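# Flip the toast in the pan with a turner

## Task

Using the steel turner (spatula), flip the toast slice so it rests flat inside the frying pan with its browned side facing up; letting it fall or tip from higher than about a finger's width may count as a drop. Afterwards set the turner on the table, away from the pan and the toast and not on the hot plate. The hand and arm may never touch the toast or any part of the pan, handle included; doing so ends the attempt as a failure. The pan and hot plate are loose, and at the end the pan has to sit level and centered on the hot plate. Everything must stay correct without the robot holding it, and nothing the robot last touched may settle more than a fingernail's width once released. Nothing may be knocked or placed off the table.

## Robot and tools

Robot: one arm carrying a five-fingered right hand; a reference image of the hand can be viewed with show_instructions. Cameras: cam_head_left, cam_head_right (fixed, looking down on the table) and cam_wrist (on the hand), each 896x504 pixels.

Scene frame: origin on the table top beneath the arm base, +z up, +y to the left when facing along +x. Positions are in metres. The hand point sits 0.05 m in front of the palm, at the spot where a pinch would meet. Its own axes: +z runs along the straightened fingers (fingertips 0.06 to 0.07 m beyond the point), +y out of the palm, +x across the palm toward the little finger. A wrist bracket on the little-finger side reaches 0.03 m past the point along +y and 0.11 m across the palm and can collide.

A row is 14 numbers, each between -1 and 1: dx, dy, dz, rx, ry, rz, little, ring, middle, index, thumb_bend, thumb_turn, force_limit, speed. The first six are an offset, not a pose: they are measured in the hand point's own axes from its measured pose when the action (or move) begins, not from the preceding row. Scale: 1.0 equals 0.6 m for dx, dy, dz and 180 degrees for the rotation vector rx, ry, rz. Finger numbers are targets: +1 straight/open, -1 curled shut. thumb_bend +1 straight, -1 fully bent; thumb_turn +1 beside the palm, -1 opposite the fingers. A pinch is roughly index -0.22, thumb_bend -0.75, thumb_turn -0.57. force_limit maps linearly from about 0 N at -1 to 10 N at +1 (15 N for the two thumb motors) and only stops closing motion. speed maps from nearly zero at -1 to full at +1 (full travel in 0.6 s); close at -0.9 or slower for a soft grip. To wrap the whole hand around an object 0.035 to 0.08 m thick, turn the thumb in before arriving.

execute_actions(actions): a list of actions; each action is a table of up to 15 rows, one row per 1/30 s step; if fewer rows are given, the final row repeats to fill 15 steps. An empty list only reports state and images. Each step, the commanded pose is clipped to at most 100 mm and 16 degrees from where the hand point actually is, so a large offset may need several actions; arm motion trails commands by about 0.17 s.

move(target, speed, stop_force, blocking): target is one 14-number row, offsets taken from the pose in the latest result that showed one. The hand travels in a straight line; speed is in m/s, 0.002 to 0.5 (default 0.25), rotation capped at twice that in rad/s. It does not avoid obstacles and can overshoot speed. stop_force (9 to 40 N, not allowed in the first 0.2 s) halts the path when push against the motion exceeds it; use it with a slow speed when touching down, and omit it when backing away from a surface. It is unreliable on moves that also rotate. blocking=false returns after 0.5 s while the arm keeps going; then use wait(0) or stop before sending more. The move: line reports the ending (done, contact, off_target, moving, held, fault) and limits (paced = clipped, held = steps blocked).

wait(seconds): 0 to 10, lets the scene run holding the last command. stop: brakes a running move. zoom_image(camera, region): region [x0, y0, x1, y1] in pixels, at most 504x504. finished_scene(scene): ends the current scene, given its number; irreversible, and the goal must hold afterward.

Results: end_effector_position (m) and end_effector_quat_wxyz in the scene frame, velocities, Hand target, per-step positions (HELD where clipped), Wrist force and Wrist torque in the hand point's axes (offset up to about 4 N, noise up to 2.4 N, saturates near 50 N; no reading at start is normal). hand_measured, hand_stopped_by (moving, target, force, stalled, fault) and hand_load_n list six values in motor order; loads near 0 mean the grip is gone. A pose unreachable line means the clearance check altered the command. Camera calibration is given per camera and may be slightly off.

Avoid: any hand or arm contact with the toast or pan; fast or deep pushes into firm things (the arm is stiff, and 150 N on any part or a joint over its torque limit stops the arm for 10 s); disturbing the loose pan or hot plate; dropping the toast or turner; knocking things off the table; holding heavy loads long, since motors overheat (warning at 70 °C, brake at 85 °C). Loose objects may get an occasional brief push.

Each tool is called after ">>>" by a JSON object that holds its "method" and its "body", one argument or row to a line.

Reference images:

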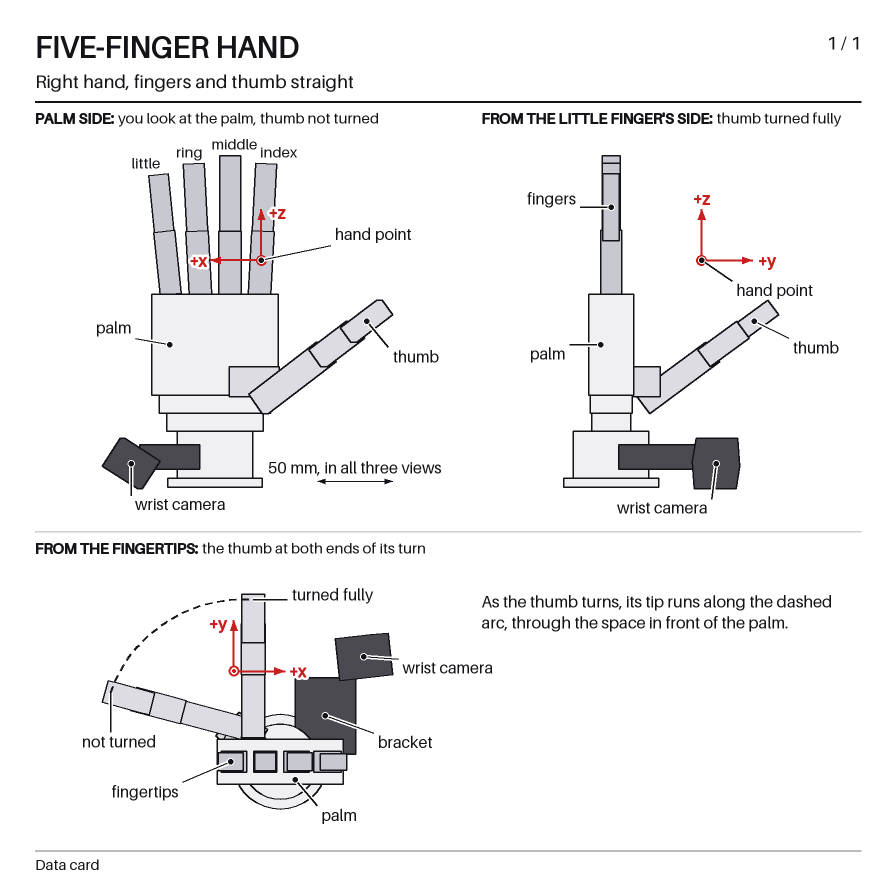

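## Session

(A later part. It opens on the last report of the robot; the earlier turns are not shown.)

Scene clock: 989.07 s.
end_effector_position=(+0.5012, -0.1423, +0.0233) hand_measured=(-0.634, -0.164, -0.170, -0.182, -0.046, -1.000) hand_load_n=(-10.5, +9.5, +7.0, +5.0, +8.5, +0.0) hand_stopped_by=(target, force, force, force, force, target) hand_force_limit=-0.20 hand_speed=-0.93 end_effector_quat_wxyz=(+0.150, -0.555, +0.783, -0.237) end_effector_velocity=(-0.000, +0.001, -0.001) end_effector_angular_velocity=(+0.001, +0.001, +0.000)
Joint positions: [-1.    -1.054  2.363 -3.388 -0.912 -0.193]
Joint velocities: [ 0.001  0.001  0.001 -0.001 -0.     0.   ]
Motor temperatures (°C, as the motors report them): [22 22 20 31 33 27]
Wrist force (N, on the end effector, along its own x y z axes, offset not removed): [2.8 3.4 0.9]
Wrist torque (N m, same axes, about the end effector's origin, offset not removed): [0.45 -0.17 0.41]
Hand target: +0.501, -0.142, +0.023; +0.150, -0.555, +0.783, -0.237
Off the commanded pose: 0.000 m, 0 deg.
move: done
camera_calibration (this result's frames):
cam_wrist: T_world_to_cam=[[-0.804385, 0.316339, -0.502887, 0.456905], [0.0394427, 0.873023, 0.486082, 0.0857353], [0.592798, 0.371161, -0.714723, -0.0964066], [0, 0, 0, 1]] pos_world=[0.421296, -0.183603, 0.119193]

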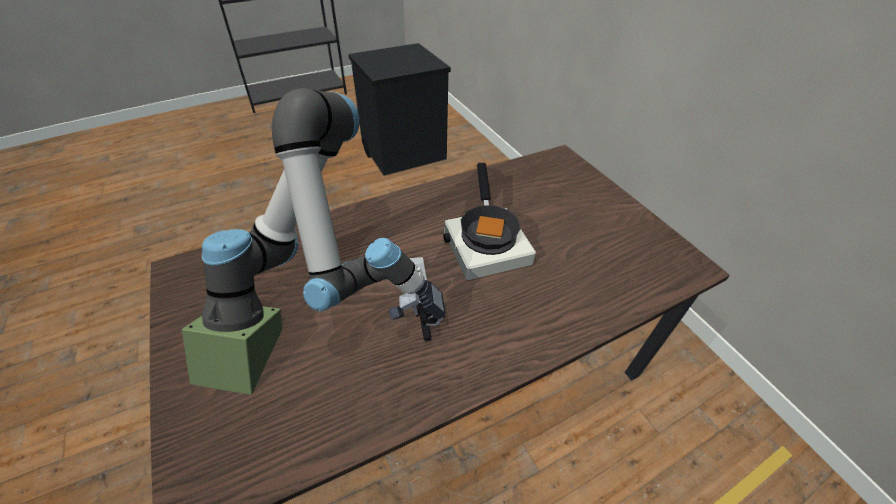

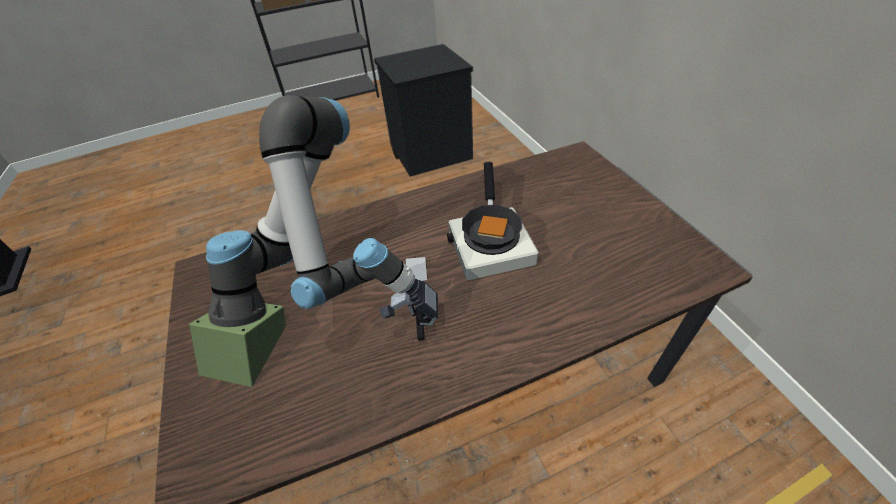

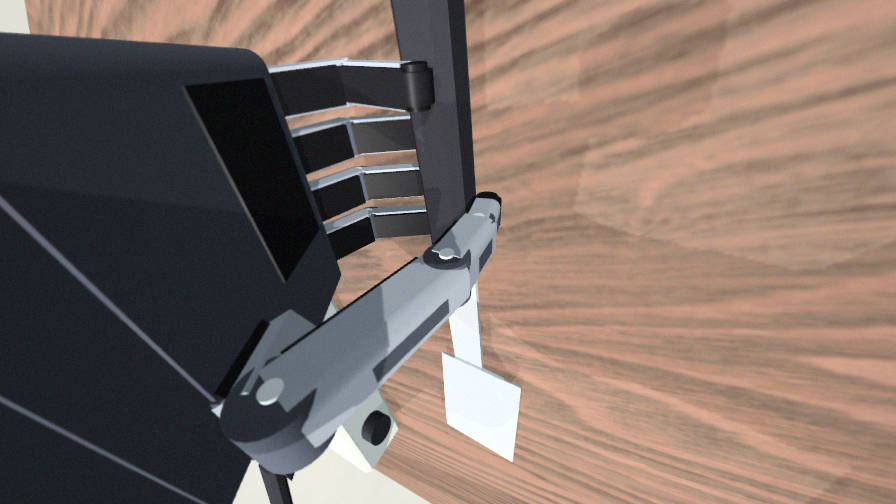

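>>> {"method": "move", "body": {
  "target": [-0.00009,0.00179,0.00281,0,0,0,-0.63,-0.7,-0.62,-0.62,-0.42,-1,-0.2,-0.93],
  "speed": 0.003,
  "stop_force": 9
}}

Scene clock: 991.23 s.
end_effector_position=(+0.5012, -0.1424, +0.0213) hand_measured=(-0.634, -0.164, -0.170, -0.182, -0.046, -1.000) hand_load_n=(-10.5, +9.5, +7.0, +5.0, +8.5, +0.0) hand_stopped_by=(target, force, force, force, force, target) hand_force_limit=-0.20 hand_speed=-0.93 end_effector_quat_wxyz=(+0.150, -0.555, +0.783, -0.237) end_effector_velocity=(-0.000, +0.000, -0.001) end_effector_angular_velocity=(+0.000, +0.000, -0.001)
Joint positions: [-0.998 -1.047  2.363 -3.395 -0.913 -0.19 ]
Joint velocities: [ 0.001  0.002  0.    -0.002 -0.001  0.002]
Motor temperatures (°C, as the motors report them): [22 22 20 31 33 27]
Wrist force (N, on the end effector, along its own x y z axes, offset not removed): [0.9 2.9 0.6]
Wrist torque (N m, same axes, about the end effector's origin, offset not removed): [0.45 0.07 0.30]
Hand target: +0.501, -0.142, +0.021; +0.150, -0.555, +0.783, -0.237
Off the commanded pose: 0.000 m, 0 deg.
move: done
camera_calibration (this result's frames):
cam_wrist: T_world_to_cam=[[-0.804387, 0.316339, -0.502883, 0.455925], [0.0394429, 0.873021, 0.486085, 0.0866894], [0.592795, 0.371165, -0.714724, -0.0978023], [0, 0, 0, 1]] pos_world=[0.421297, -0.183608, 0.117237]

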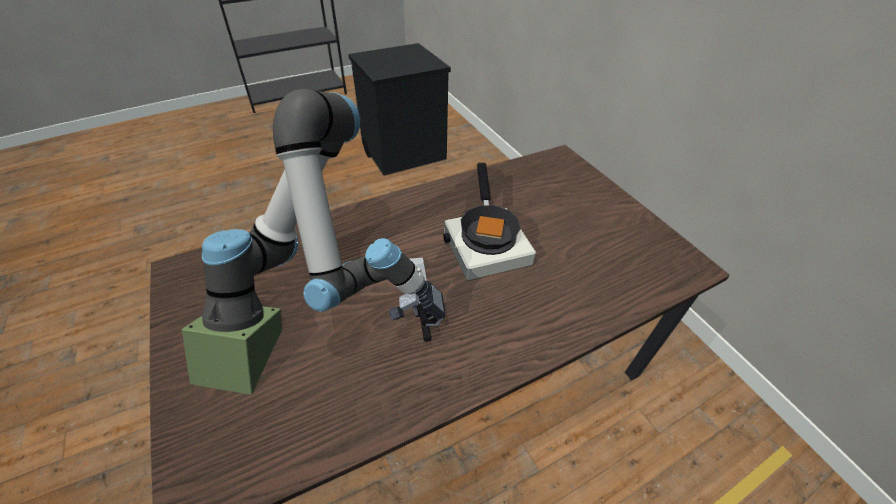

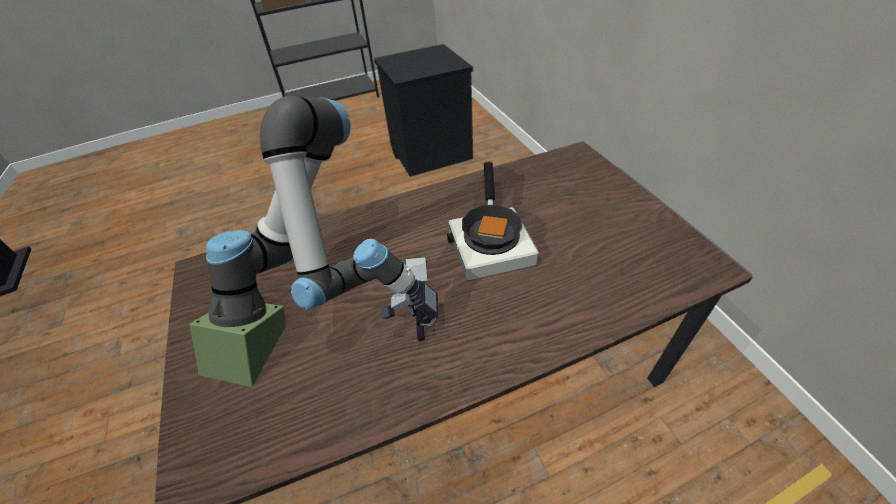

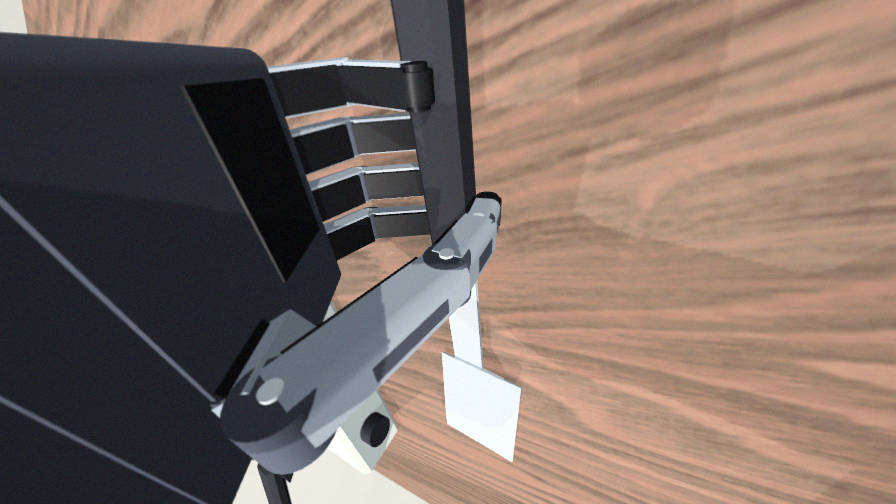

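>>> {"method": "move", "body": {
  "target": [-0.00009,0.00179,0.00281,0,0,0,-0.63,-0.7,-0.62,-0.62,-0.42,-1,-0.2,-0.93],
  "speed": 0.003,
  "stop_force": 9
}}

Scene clock: 993.43 s.
end_effector_position=(+0.5012, -0.1424, +0.0194) hand_measured=(-0.634, -0.164, -0.170, -0.182, -0.046, -1.000) hand_load_n=(-10.5, +9.5, +7.0, +5.0, +8.5, +0.0) hand_stopped_by=(target, force, force, force, force, target) hand_force_limit=-0.20 hand_speed=-0.93 end_effector_quat_wxyz=(+0.150, -0.555, +0.783, -0.237) end_effector_velocity=(+0.000, +0.000, -0.001) end_effector_angular_velocity=(-0.000, +0.001, +0.001)
Joint positions: [-0.995 -1.041  2.362 -3.402 -0.915 -0.188]
Joint velocities: [ 0.002  0.002 -0.    -0.002 -0.001  0.   ]
Motor temperatures (°C, as the motors report them): [22 22 20 31 33 27]
Wrist force (N, on the end effector, along its own x y z axes, offset not removed): [0.7 3.9 -1.6]
Wrist torque (N m, same axes, about the end effector's origin, offset not removed): [0.79 0.09 0.26]
Hand target: +0.501, -0.142, +0.019; +0.150, -0.555, +0.783, -0.237
Off the commanded pose: 0.000 m, 0 deg.
move: done
camera_calibration (this result's frames):
cam_wrist: T_world_to_cam=[[-0.80439, 0.31634, -0.502878, 0.454945], [0.039443, 0.873019, 0.486088, 0.0876435], [0.592791, 0.371169, -0.714725, -0.099198], [0, 0, 0, 1]] pos_world=[0.421299, -0.183612, 0.11528]

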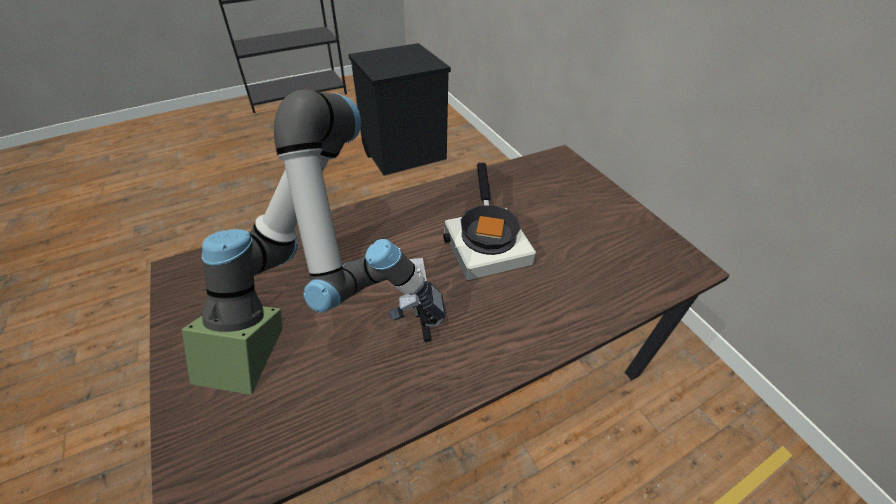

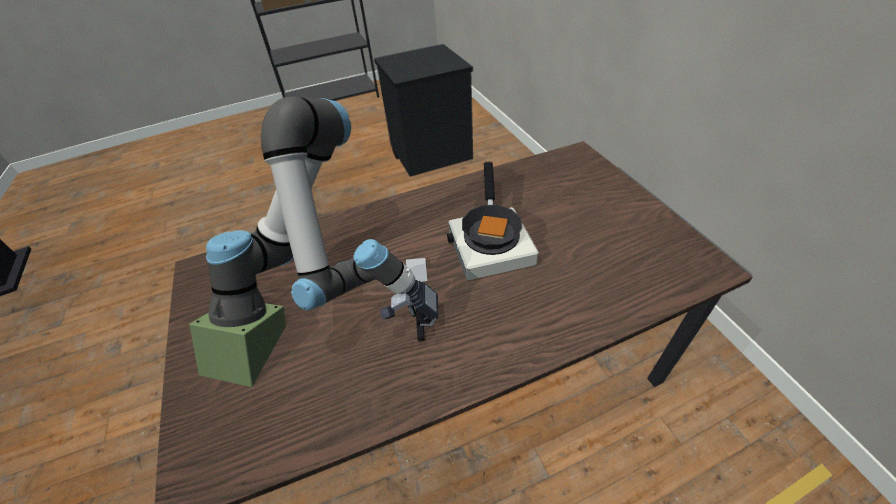

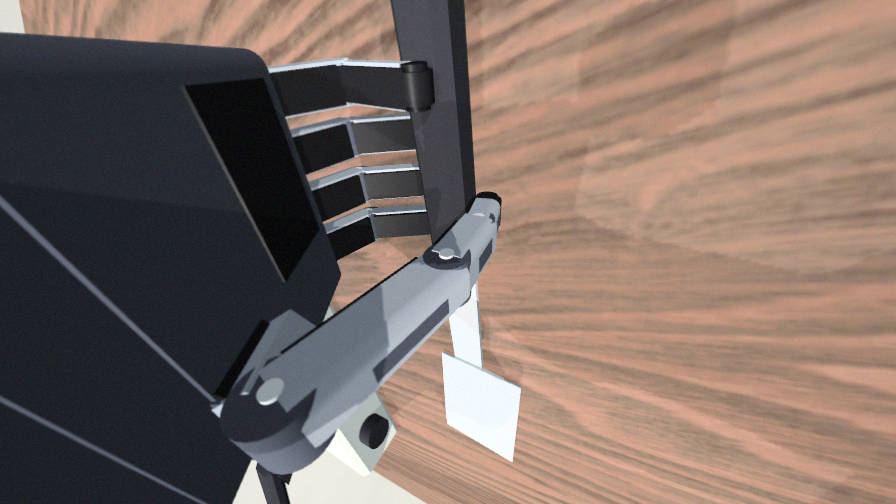

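>>> {"method": "move", "body": {
  "target": [-0.00009,0.00179,0.00281,0,0,0,-0.63,-0.7,-0.62,-0.62,-0.42,-1,-0.2,-0.93],
  "speed": 0.003,
  "stop_force": 9
}}

Scene clock: 996.63 s.
end_effector_position=(+0.5012, -0.1423, +0.0183) hand_measured=(-0.634, -0.164, -0.170, -0.182, -0.046, -1.000) hand_load_n=(-11.5, +8.5, +4.5, +4.0, +9.5, +0.0) hand_stopped_by=(target, force, force, force, force, target) hand_force_limit=-0.20 hand_speed=-0.93 end_effector_quat_wxyz=(+0.150, -0.555, +0.783, -0.237) end_effector_velocity=(+0.000, +0.000, +0.001) end_effector_angular_velocity=(+0.003, +0.000, -0.004)
Joint positions: [-0.994 -1.038  2.362 -3.406 -0.915 -0.186]
Joint velocities: [-0.001 -0.003  0.     0.006  0.     0.003]
Motor temperatures (°C, as the motors report them): [22 22 20 31 33 27]
Wrist force (N, on the end effector, along its own x y z axes, offset not removed): [-0.3 -5.8 -7.8]
Wrist torque (N m, same axes, about the end effector's origin, offset not removed): [0.23 0.50 -0.02]
Hand target: +0.501, -0.142, +0.018; +0.150, -0.555, +0.783, -0.237
Off the commanded pose: 0.001 m, 0 deg.
move: contact
camera_calibration (this result's frames):
cam_wrist: T_world_to_cam=[[-0.804369, 0.316392, -0.502878, 0.454429], [0.0394773, 0.873002, 0.486115, 0.0881314], [0.592817, 0.371164, -0.714707, -0.10003], [0, 0, 0, 1]] pos_world=[0.421349, -0.183589, 0.114188]

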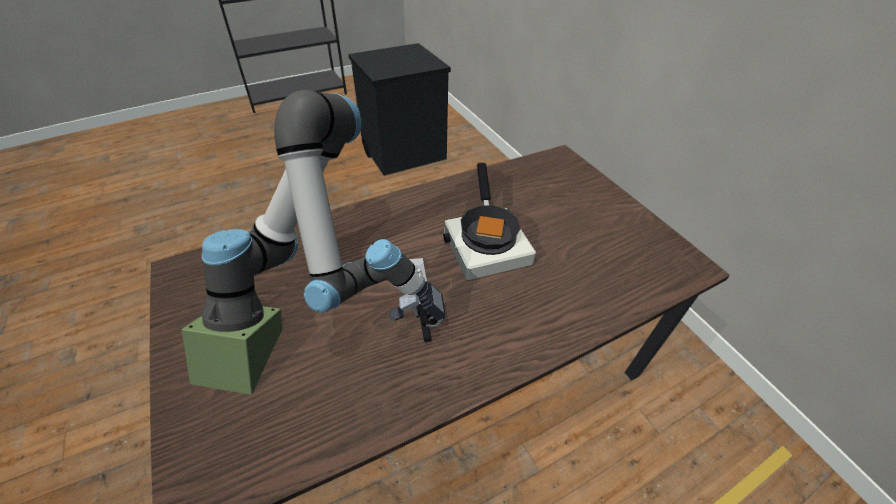

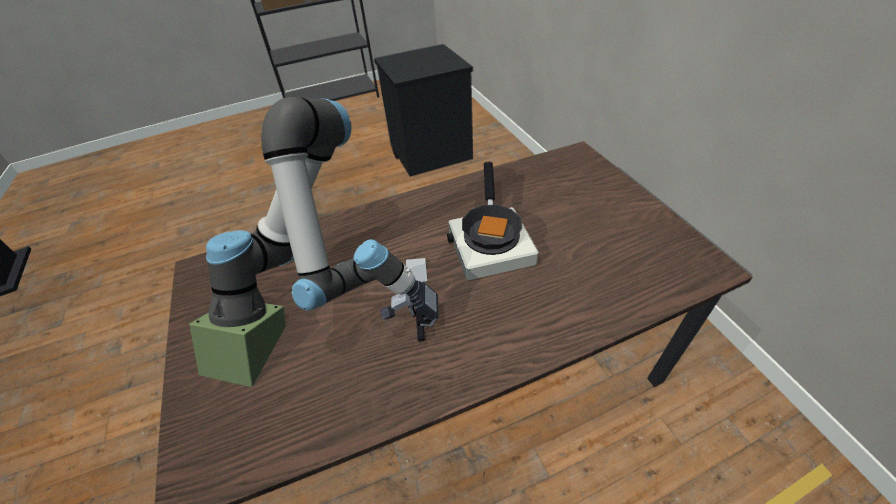

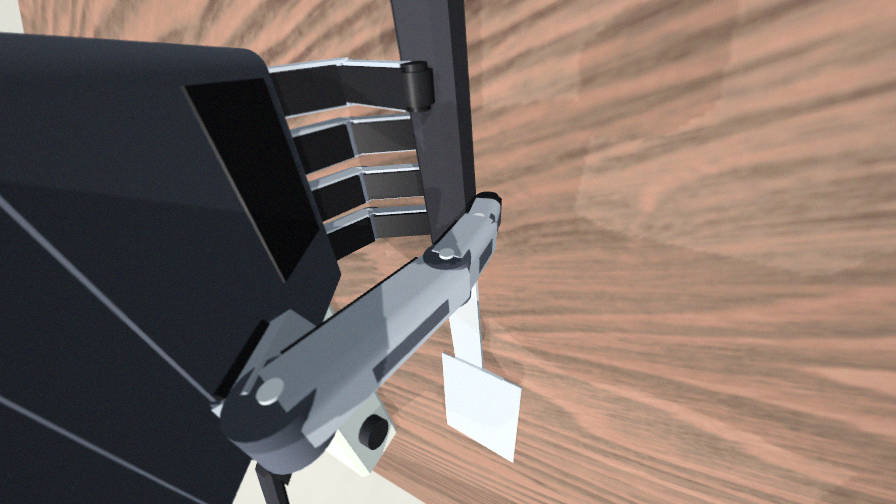

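>>> {"method": "move", "body": {
  "target": [0.00007,-0.00135,-0.00211,0.000714,0.007008,-0.004452,-0.63,-0.7,-0.62,-0.62,-0.42,-1,-0.2,-0.93],
  "speed": 0.01
}}

Scene clock: 1015.33 s.
end_effector_position=(+0.5013, -0.1423, +0.0198) hand_measured=(-0.634, -0.164, -0.170, -0.182, -0.046, -1.000) hand_load_n=(-10.5, +9.5, +7.0, +5.0, +8.5, +0.0) hand_stopped_by=(target, force, force, force, force, target) hand_force_limit=-0.20 hand_speed=-0.93 end_effector_quat_wxyz=(+0.140, -0.558, +0.780, -0.245) end_effector_velocity=(+0.001, -0.001, +0.001) end_effector_angular_velocity=(-0.006, -0.001, +0.002)
Joint positions: [-0.985 -1.049  2.365 -3.412 -0.941 -0.185]
Joint velocities: [ 0.001 -0.002 -0.002 -0.001 -0.004 -0.   ]
Motor temperatures (°C, as the motors report them): [22 22 20 31 33 27]
Wrist force (N, on the end effector, along its own x y z axes, offset not removed): [2.1 2.2 0.7]
Wrist torque (N m, same axes, about the end effector's origin, offset not removed): [0.45 -0.19 0.43]
Hand target: +0.501, -0.142, +0.020; +0.140, -0.558, +0.780, -0.245
Off the commanded pose: 0.000 m, 0 deg.
move: done
camera_calibration (this result's frames):
cam_wrist: T_world_to_cam=[[-0.807727, 0.303773, -0.505271, 0.455117], [0.0426198, 0.88488, 0.463865, 0.0879553], [0.588014, 0.353142, -0.727689, -0.0988707], [0, 0, 0, 1]] pos_world=[0.421999, -0.181167, 0.117211]

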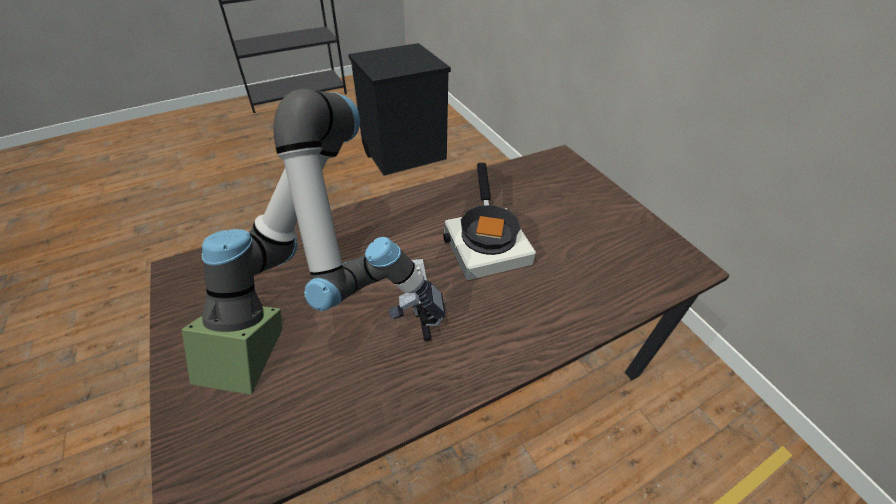

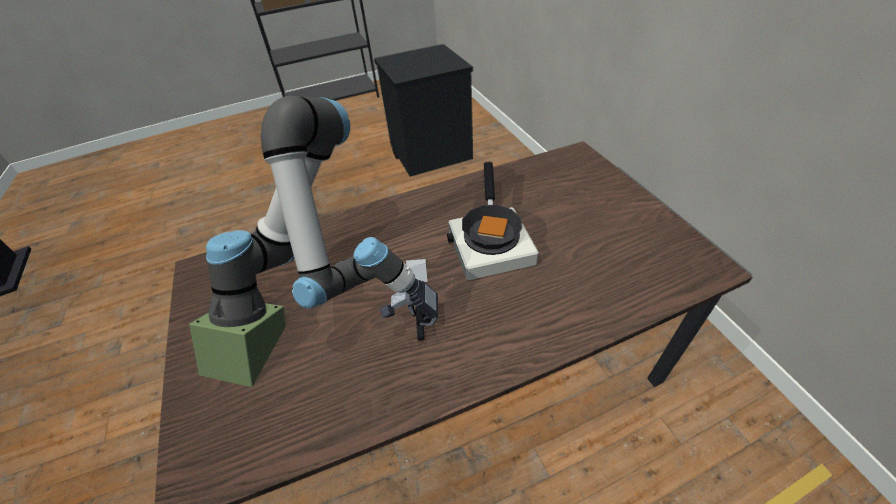

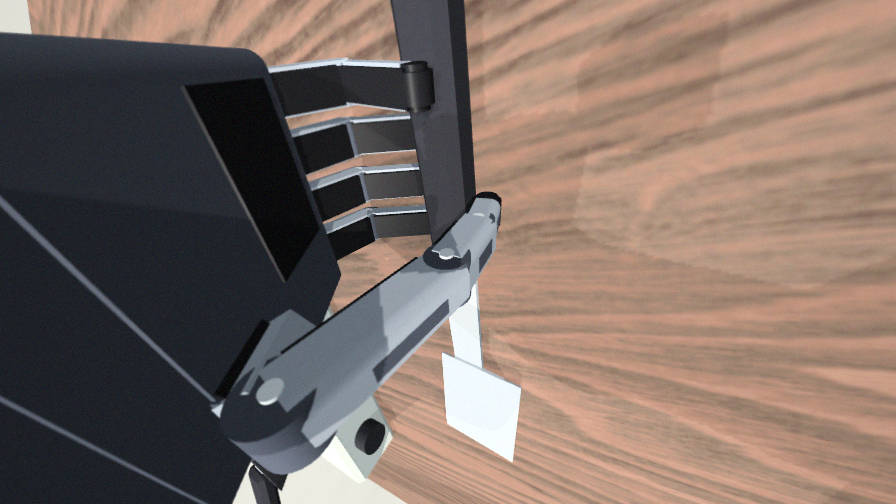

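>>> {"method": "move", "body": {
  "target": [0,0,0,0.000714,0.007008,-0.004452,-0.63,-0.7,-0.62,-0.62,-0.42,-1,-0.2,-0.93],
  "speed": 0.01
}}

Scene clock: 1019.47 s.
end_effector_position=(+0.5013, -0.1423, +0.0198) hand_measured=(-0.634, -0.164, -0.170, -0.182, -0.046, -1.000) hand_load_n=(-8.0, +10.0, +6.0, +2.5, +9.5, -0.5) hand_stopped_by=(target, force, force, force, force, target) hand_force_limit=-0.20 hand_speed=-0.93 end_effector_quat_wxyz=(+0.131, -0.560, +0.778, -0.253) end_effector_velocity=(+0.000, +0.000, -0.000) end_effector_angular_velocity=(-0.002, +0.000, -0.001)
Joint positions: [-0.973 -1.056  2.368 -3.423 -0.968 -0.183]
Joint velocities: [ 0.002 -0.001  0.    -0.002 -0.004  0.003]
Motor temperatures (°C, as the motors report them): [22 22 20 31 33 27]
Wrist force (N, on the end effector, along its own x y z axes, offset not removed): [0.7 2.1 0.7]
Wrist torque (N m, same axes, about the end effector's origin, offset not removed): [0.39 -0.17 0.28]
Hand target: +0.501, -0.142, +0.020; +0.131, -0.560, +0.778, -0.253
Off the commanded pose: 0.000 m, 0 deg.
move: done
camera_calibration (this result's frames):
cam_wrist: T_world_to_cam=[[-0.811101, 0.291101, -0.507322, 0.455048], [0.0456141, 0.896195, 0.441309, 0.0885043], [0.583125, 0.334805, -0.740183, -0.0987861], [0, 0, 0, 1]] pos_world=[0.422657, -0.178708, 0.118678]

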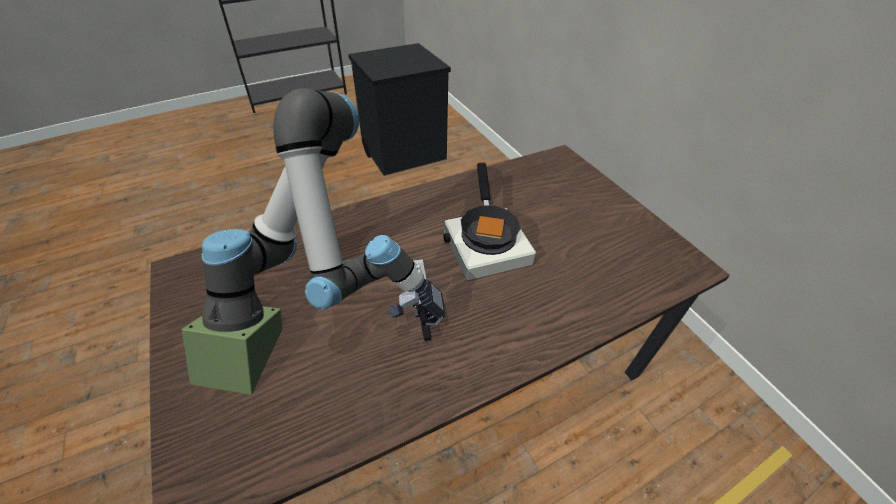

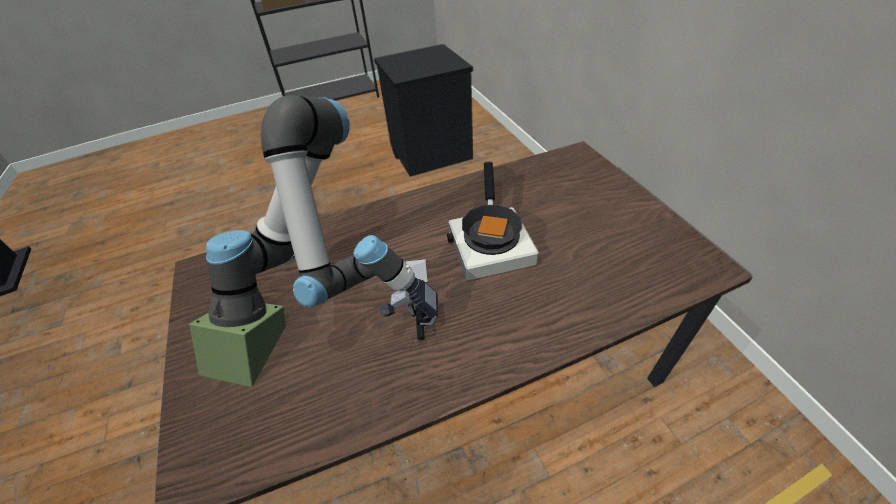

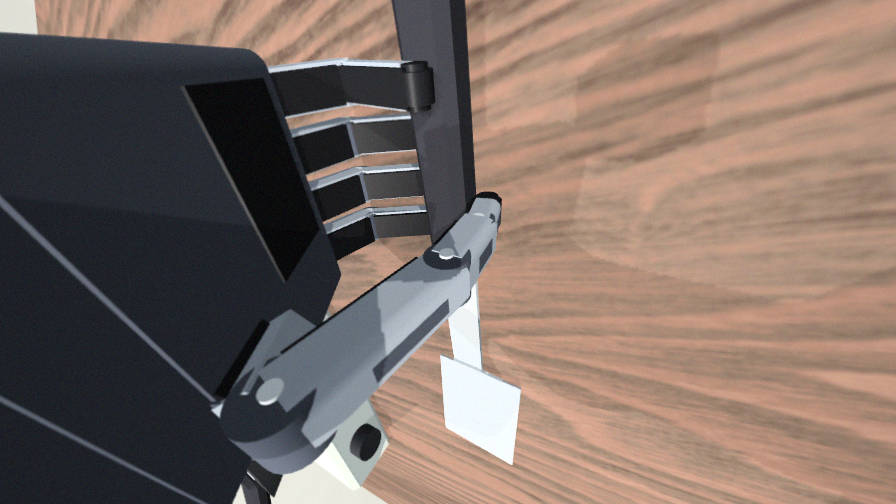

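>>> {"method": "move", "body": {
  "target": [0,0,0,0,0,0,-0.85,-0.7,-0.62,-0.62,0.15,-1,-0.2,-0.85],
  "speed": 0.01
}}

Scene clock: 1023.07 s.
end_effector_position=(+0.5012, -0.1423, +0.0198) hand_measured=(-0.850, -0.166, -0.172, -0.182, +0.150, -1.000) hand_load_n=(+0.0, +0.0, +0.5, +0.0, +0.0, +0.0) hand_stopped_by=(target, force, force, force, target, target) hand_force_limit=-0.20 hand_speed=-0.85 end_effector_quat_wxyz=(+0.131, -0.560, +0.778, -0.253) end_effector_velocity=(-0.001, +0.000, -0.000) end_effector_angular_velocity=(+0.000, +0.001, -0.001)
Joint positions: [-0.973 -1.056  2.368 -3.423 -0.968 -0.183]
Joint velocities: [ 0.    -0.001  0.002 -0.    -0.001  0.   ]
Motor temperatures (°C, as the motors report them): [22 22 20 31 33 27]
Wrist force (N, on the end effector, along its own x y z axes, offset not removed): [0.2 0.6 -0.6]
Wrist torque (N m, same axes, about the end effector's origin, offset not removed): [0.19 -0.01 0.23]
Hand target: +0.501, -0.142, +0.020; +0.131, -0.560, +0.778, -0.253
Off the commanded pose: 0.000 m, 0 deg.
move: done
camera_calibration (this result's frames):
cam_wrist: T_world_to_cam=[[-0.811092, 0.291156, -0.507305, 0.455035], [0.0456567, 0.896176, 0.441343, 0.0884727], [0.583134, 0.334808, -0.740174, -0.0987932], [0, 0, 0, 1]] pos_world=[0.422646, -0.178697, 0.11867]

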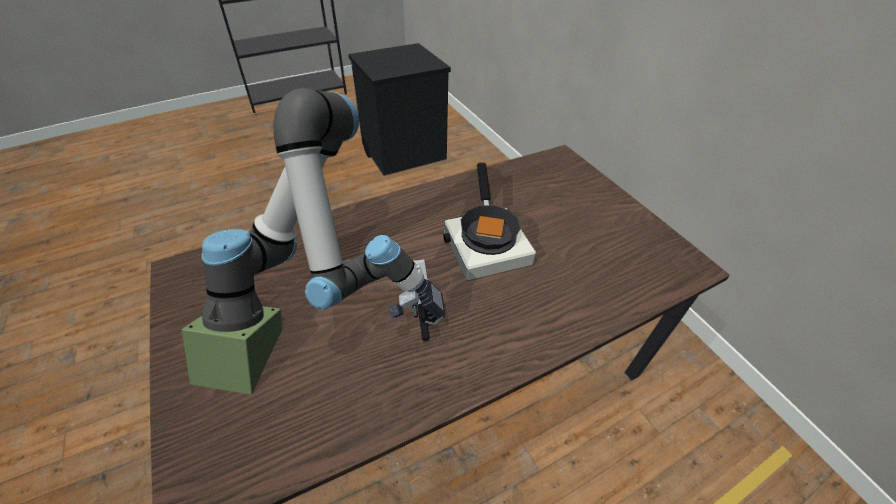

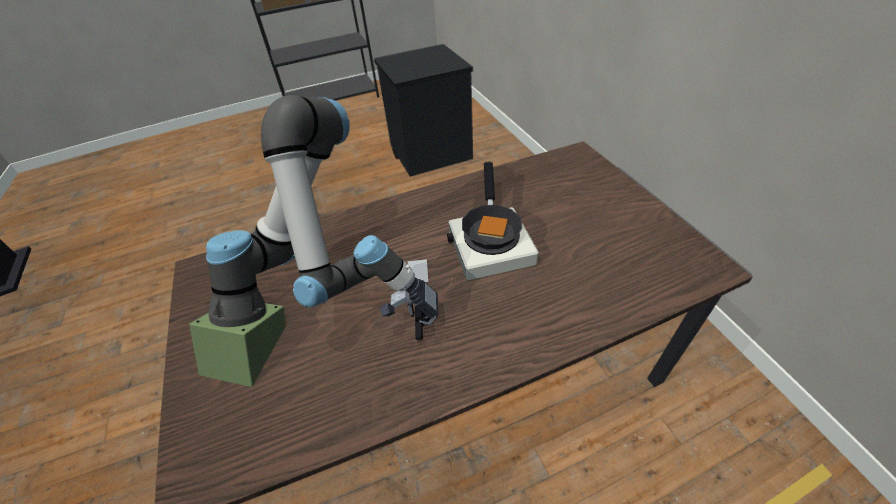

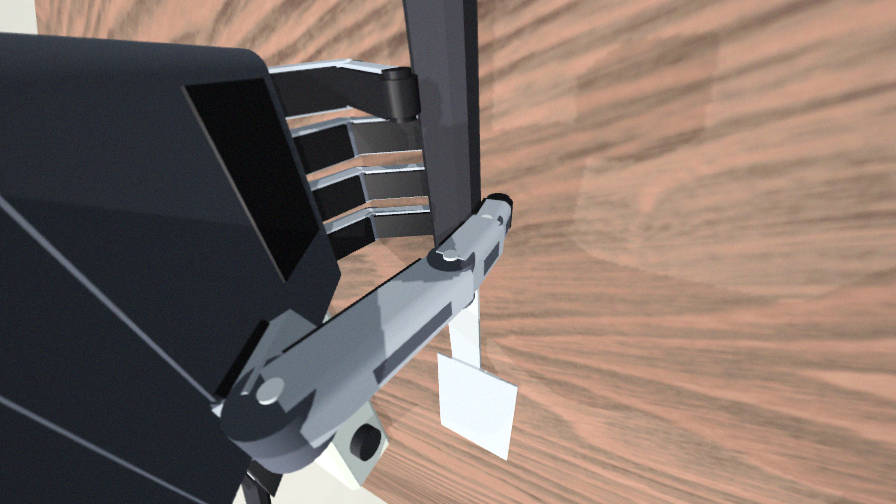

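>>> {"method": "move", "body": {
  "target": [0,0,0,0,0,0,-0.85,-0.7,-0.62,-0.62,0.45,-1,-0.2,-0.9],
  "speed": 0.01
}}

Scene clock: 1028.63 s.
end_effector_position=(+0.5012, -0.1423, +0.0198) hand_measured=(-0.850, -0.166, -0.172, -0.182, +0.450, -1.000) hand_load_n=(+0.0, +0.0, +0.5, +0.0, +0.0, +0.0) hand_stopped_by=(target, force, force, force, target, target) hand_force_limit=-0.20 hand_speed=-0.90 end_effector_quat_wxyz=(+0.131, -0.560, +0.778, -0.253) end_effector_velocity=(+0.000, -0.001, +0.000) end_effector_angular_velocity=(-0.000, -0.001, -0.001)
Joint positions: [-0.973 -1.056  2.368 -3.423 -0.968 -0.183]
Joint velocities: [-0.001  0.001 -0.001 -0.001  0.     0.001]
Motor temperatures (°C, as the motors report them): [22 22 20 31 33 27]
Wrist force (N, on the end effector, along its own x y z axes, offset not removed): [2.0 0.0 0.6]
Wrist torque (N m, same axes, about the end effector's origin, offset not removed): [0.14 -0.26 0.31]
Hand target: +0.501, -0.142, +0.020; +0.131, -0.560, +0.778, -0.253
Off the commanded pose: 0.000 m, 0 deg.
move: done
camera_calibration (this result's frames):
cam_wrist: T_world_to_cam=[[-0.811092, 0.291159, -0.507303, 0.455035], [0.0456597, 0.896175, 0.441345, 0.0884721], [0.583134, 0.334808, -0.740175, -0.0987931], [0, 0, 0, 1]] pos_world=[0.422645, -0.178697, 0.11867]

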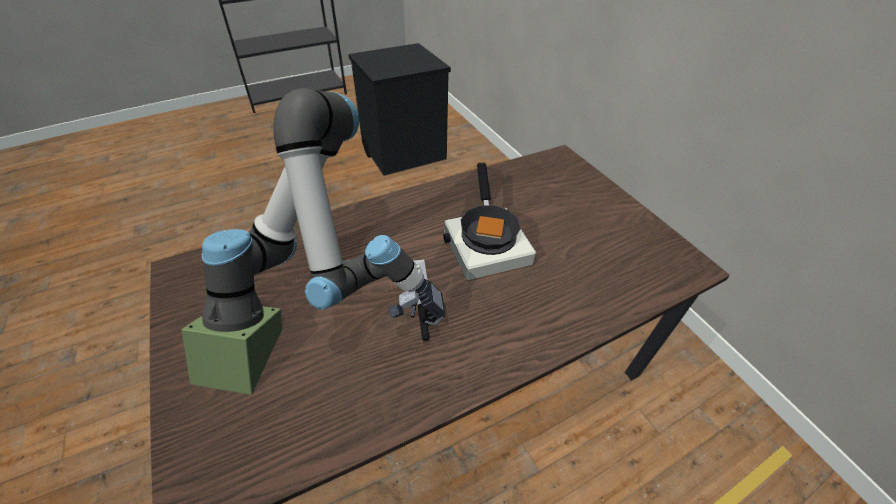

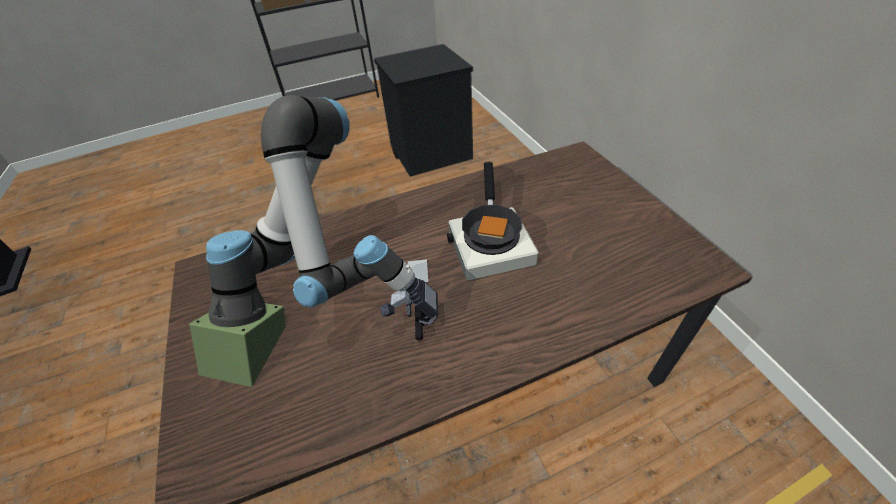

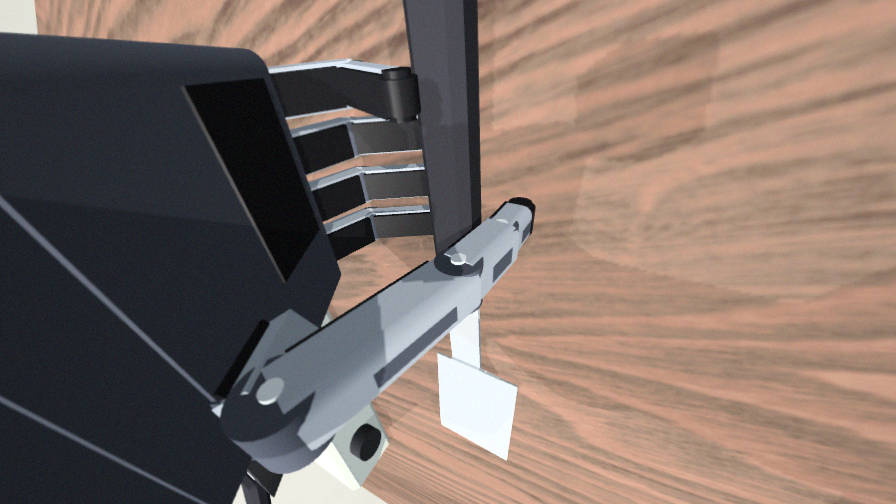

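>>> {"method": "move", "body": {
  "target": [-0.00192,-0.01547,0.01278,0,0,0,-0.85,-0.7,-0.62,-0.62,1,-1,-0.2,-0.7],
  "speed": 0.006
}}

Scene clock: 1035.60 s.
end_effector_position=(+0.5128, -0.1454, +0.0183) hand_measured=(-0.850, -0.166, -0.172, -0.182, +1.000, -1.000) hand_load_n=(+0.0, +0.0, +0.0, +0.0, +0.0, +0.0) hand_stopped_by=(target, force, force, force, target, target) hand_force_limit=-0.20 hand_speed=-0.70 end_effector_quat_wxyz=(+0.131, -0.560, +0.778, -0.253) end_effector_velocity=(+0.001, -0.000, +0.000) end_effector_angular_velocity=(-0.001, +0.000, +0.000)
Joint positions: [-0.957 -1.044  2.334 -3.411 -0.976 -0.166]
Joint velocities: [ 0.002  0.    -0.003  0.001 -0.001  0.001]
Motor temperatures (°C, as the motors report them): [22 22 20 31 33 27]
Wrist force (N, on the end effector, along its own x y z axes, offset not removed): [1.0 -0.7 -0.3]
Wrist torque (N m, same axes, about the end effector's origin, offset not removed): [-0.02 -0.04 0.17]
Hand target: +0.513, -0.145, +0.018; +0.131, -0.560, +0.778, -0.253
Off the commanded pose: 0.000 m, 0 deg.
move: done
camera_calibration (this result's frames):
cam_wrist: T_world_to_cam=[[-0.811086, 0.291162, -0.507311, 0.46451], [0.0456505, 0.896171, 0.441355, 0.0913325], [0.583143, 0.334818, -0.740163, -0.105592], [0, 0, 0, 1]] pos_world=[0.434163, -0.181743, 0.117185]

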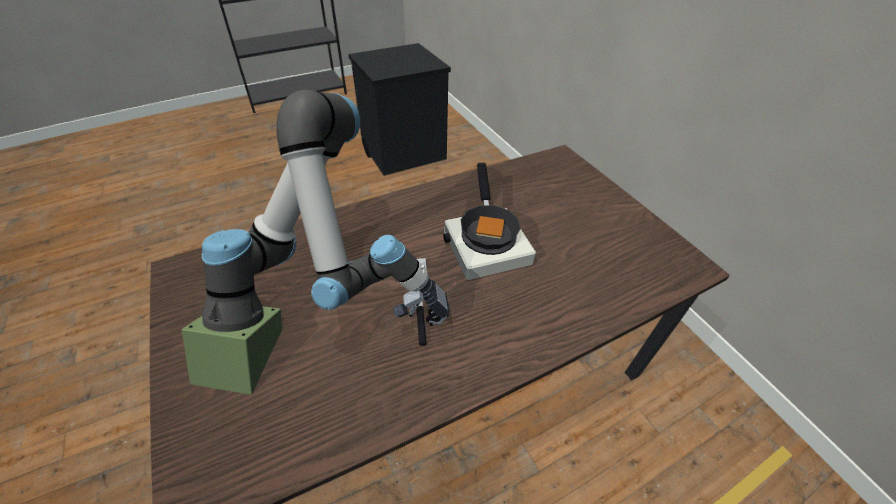

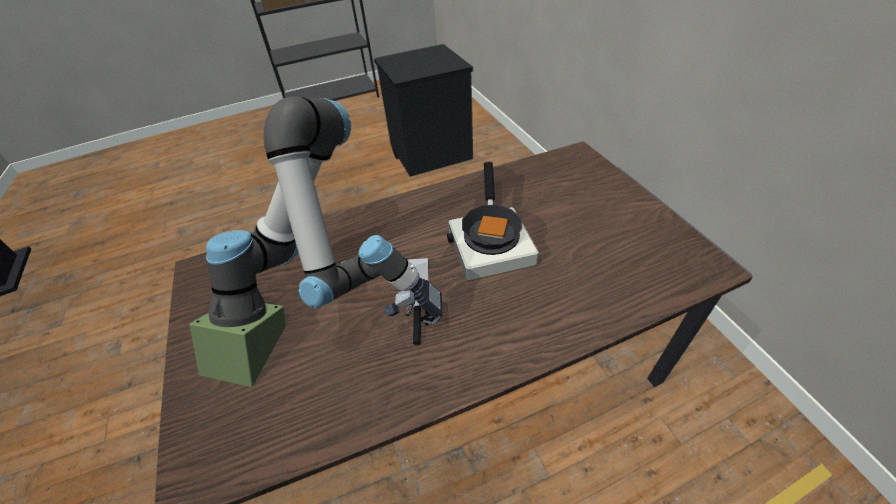

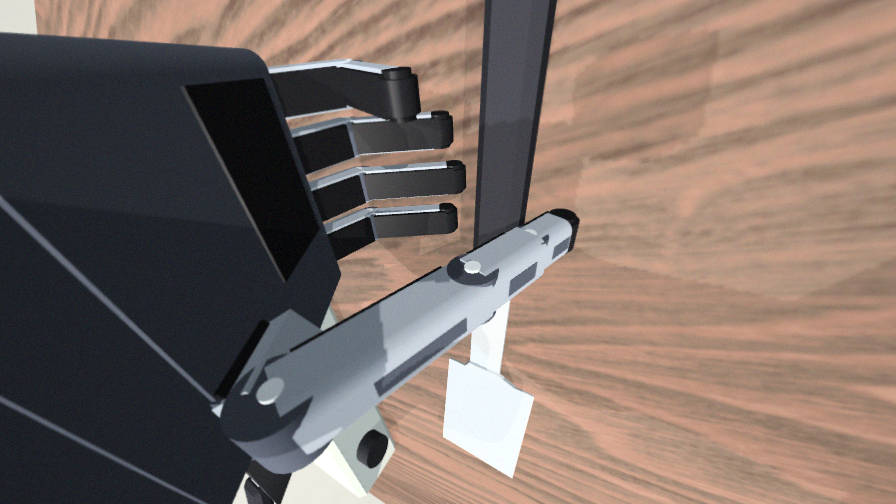

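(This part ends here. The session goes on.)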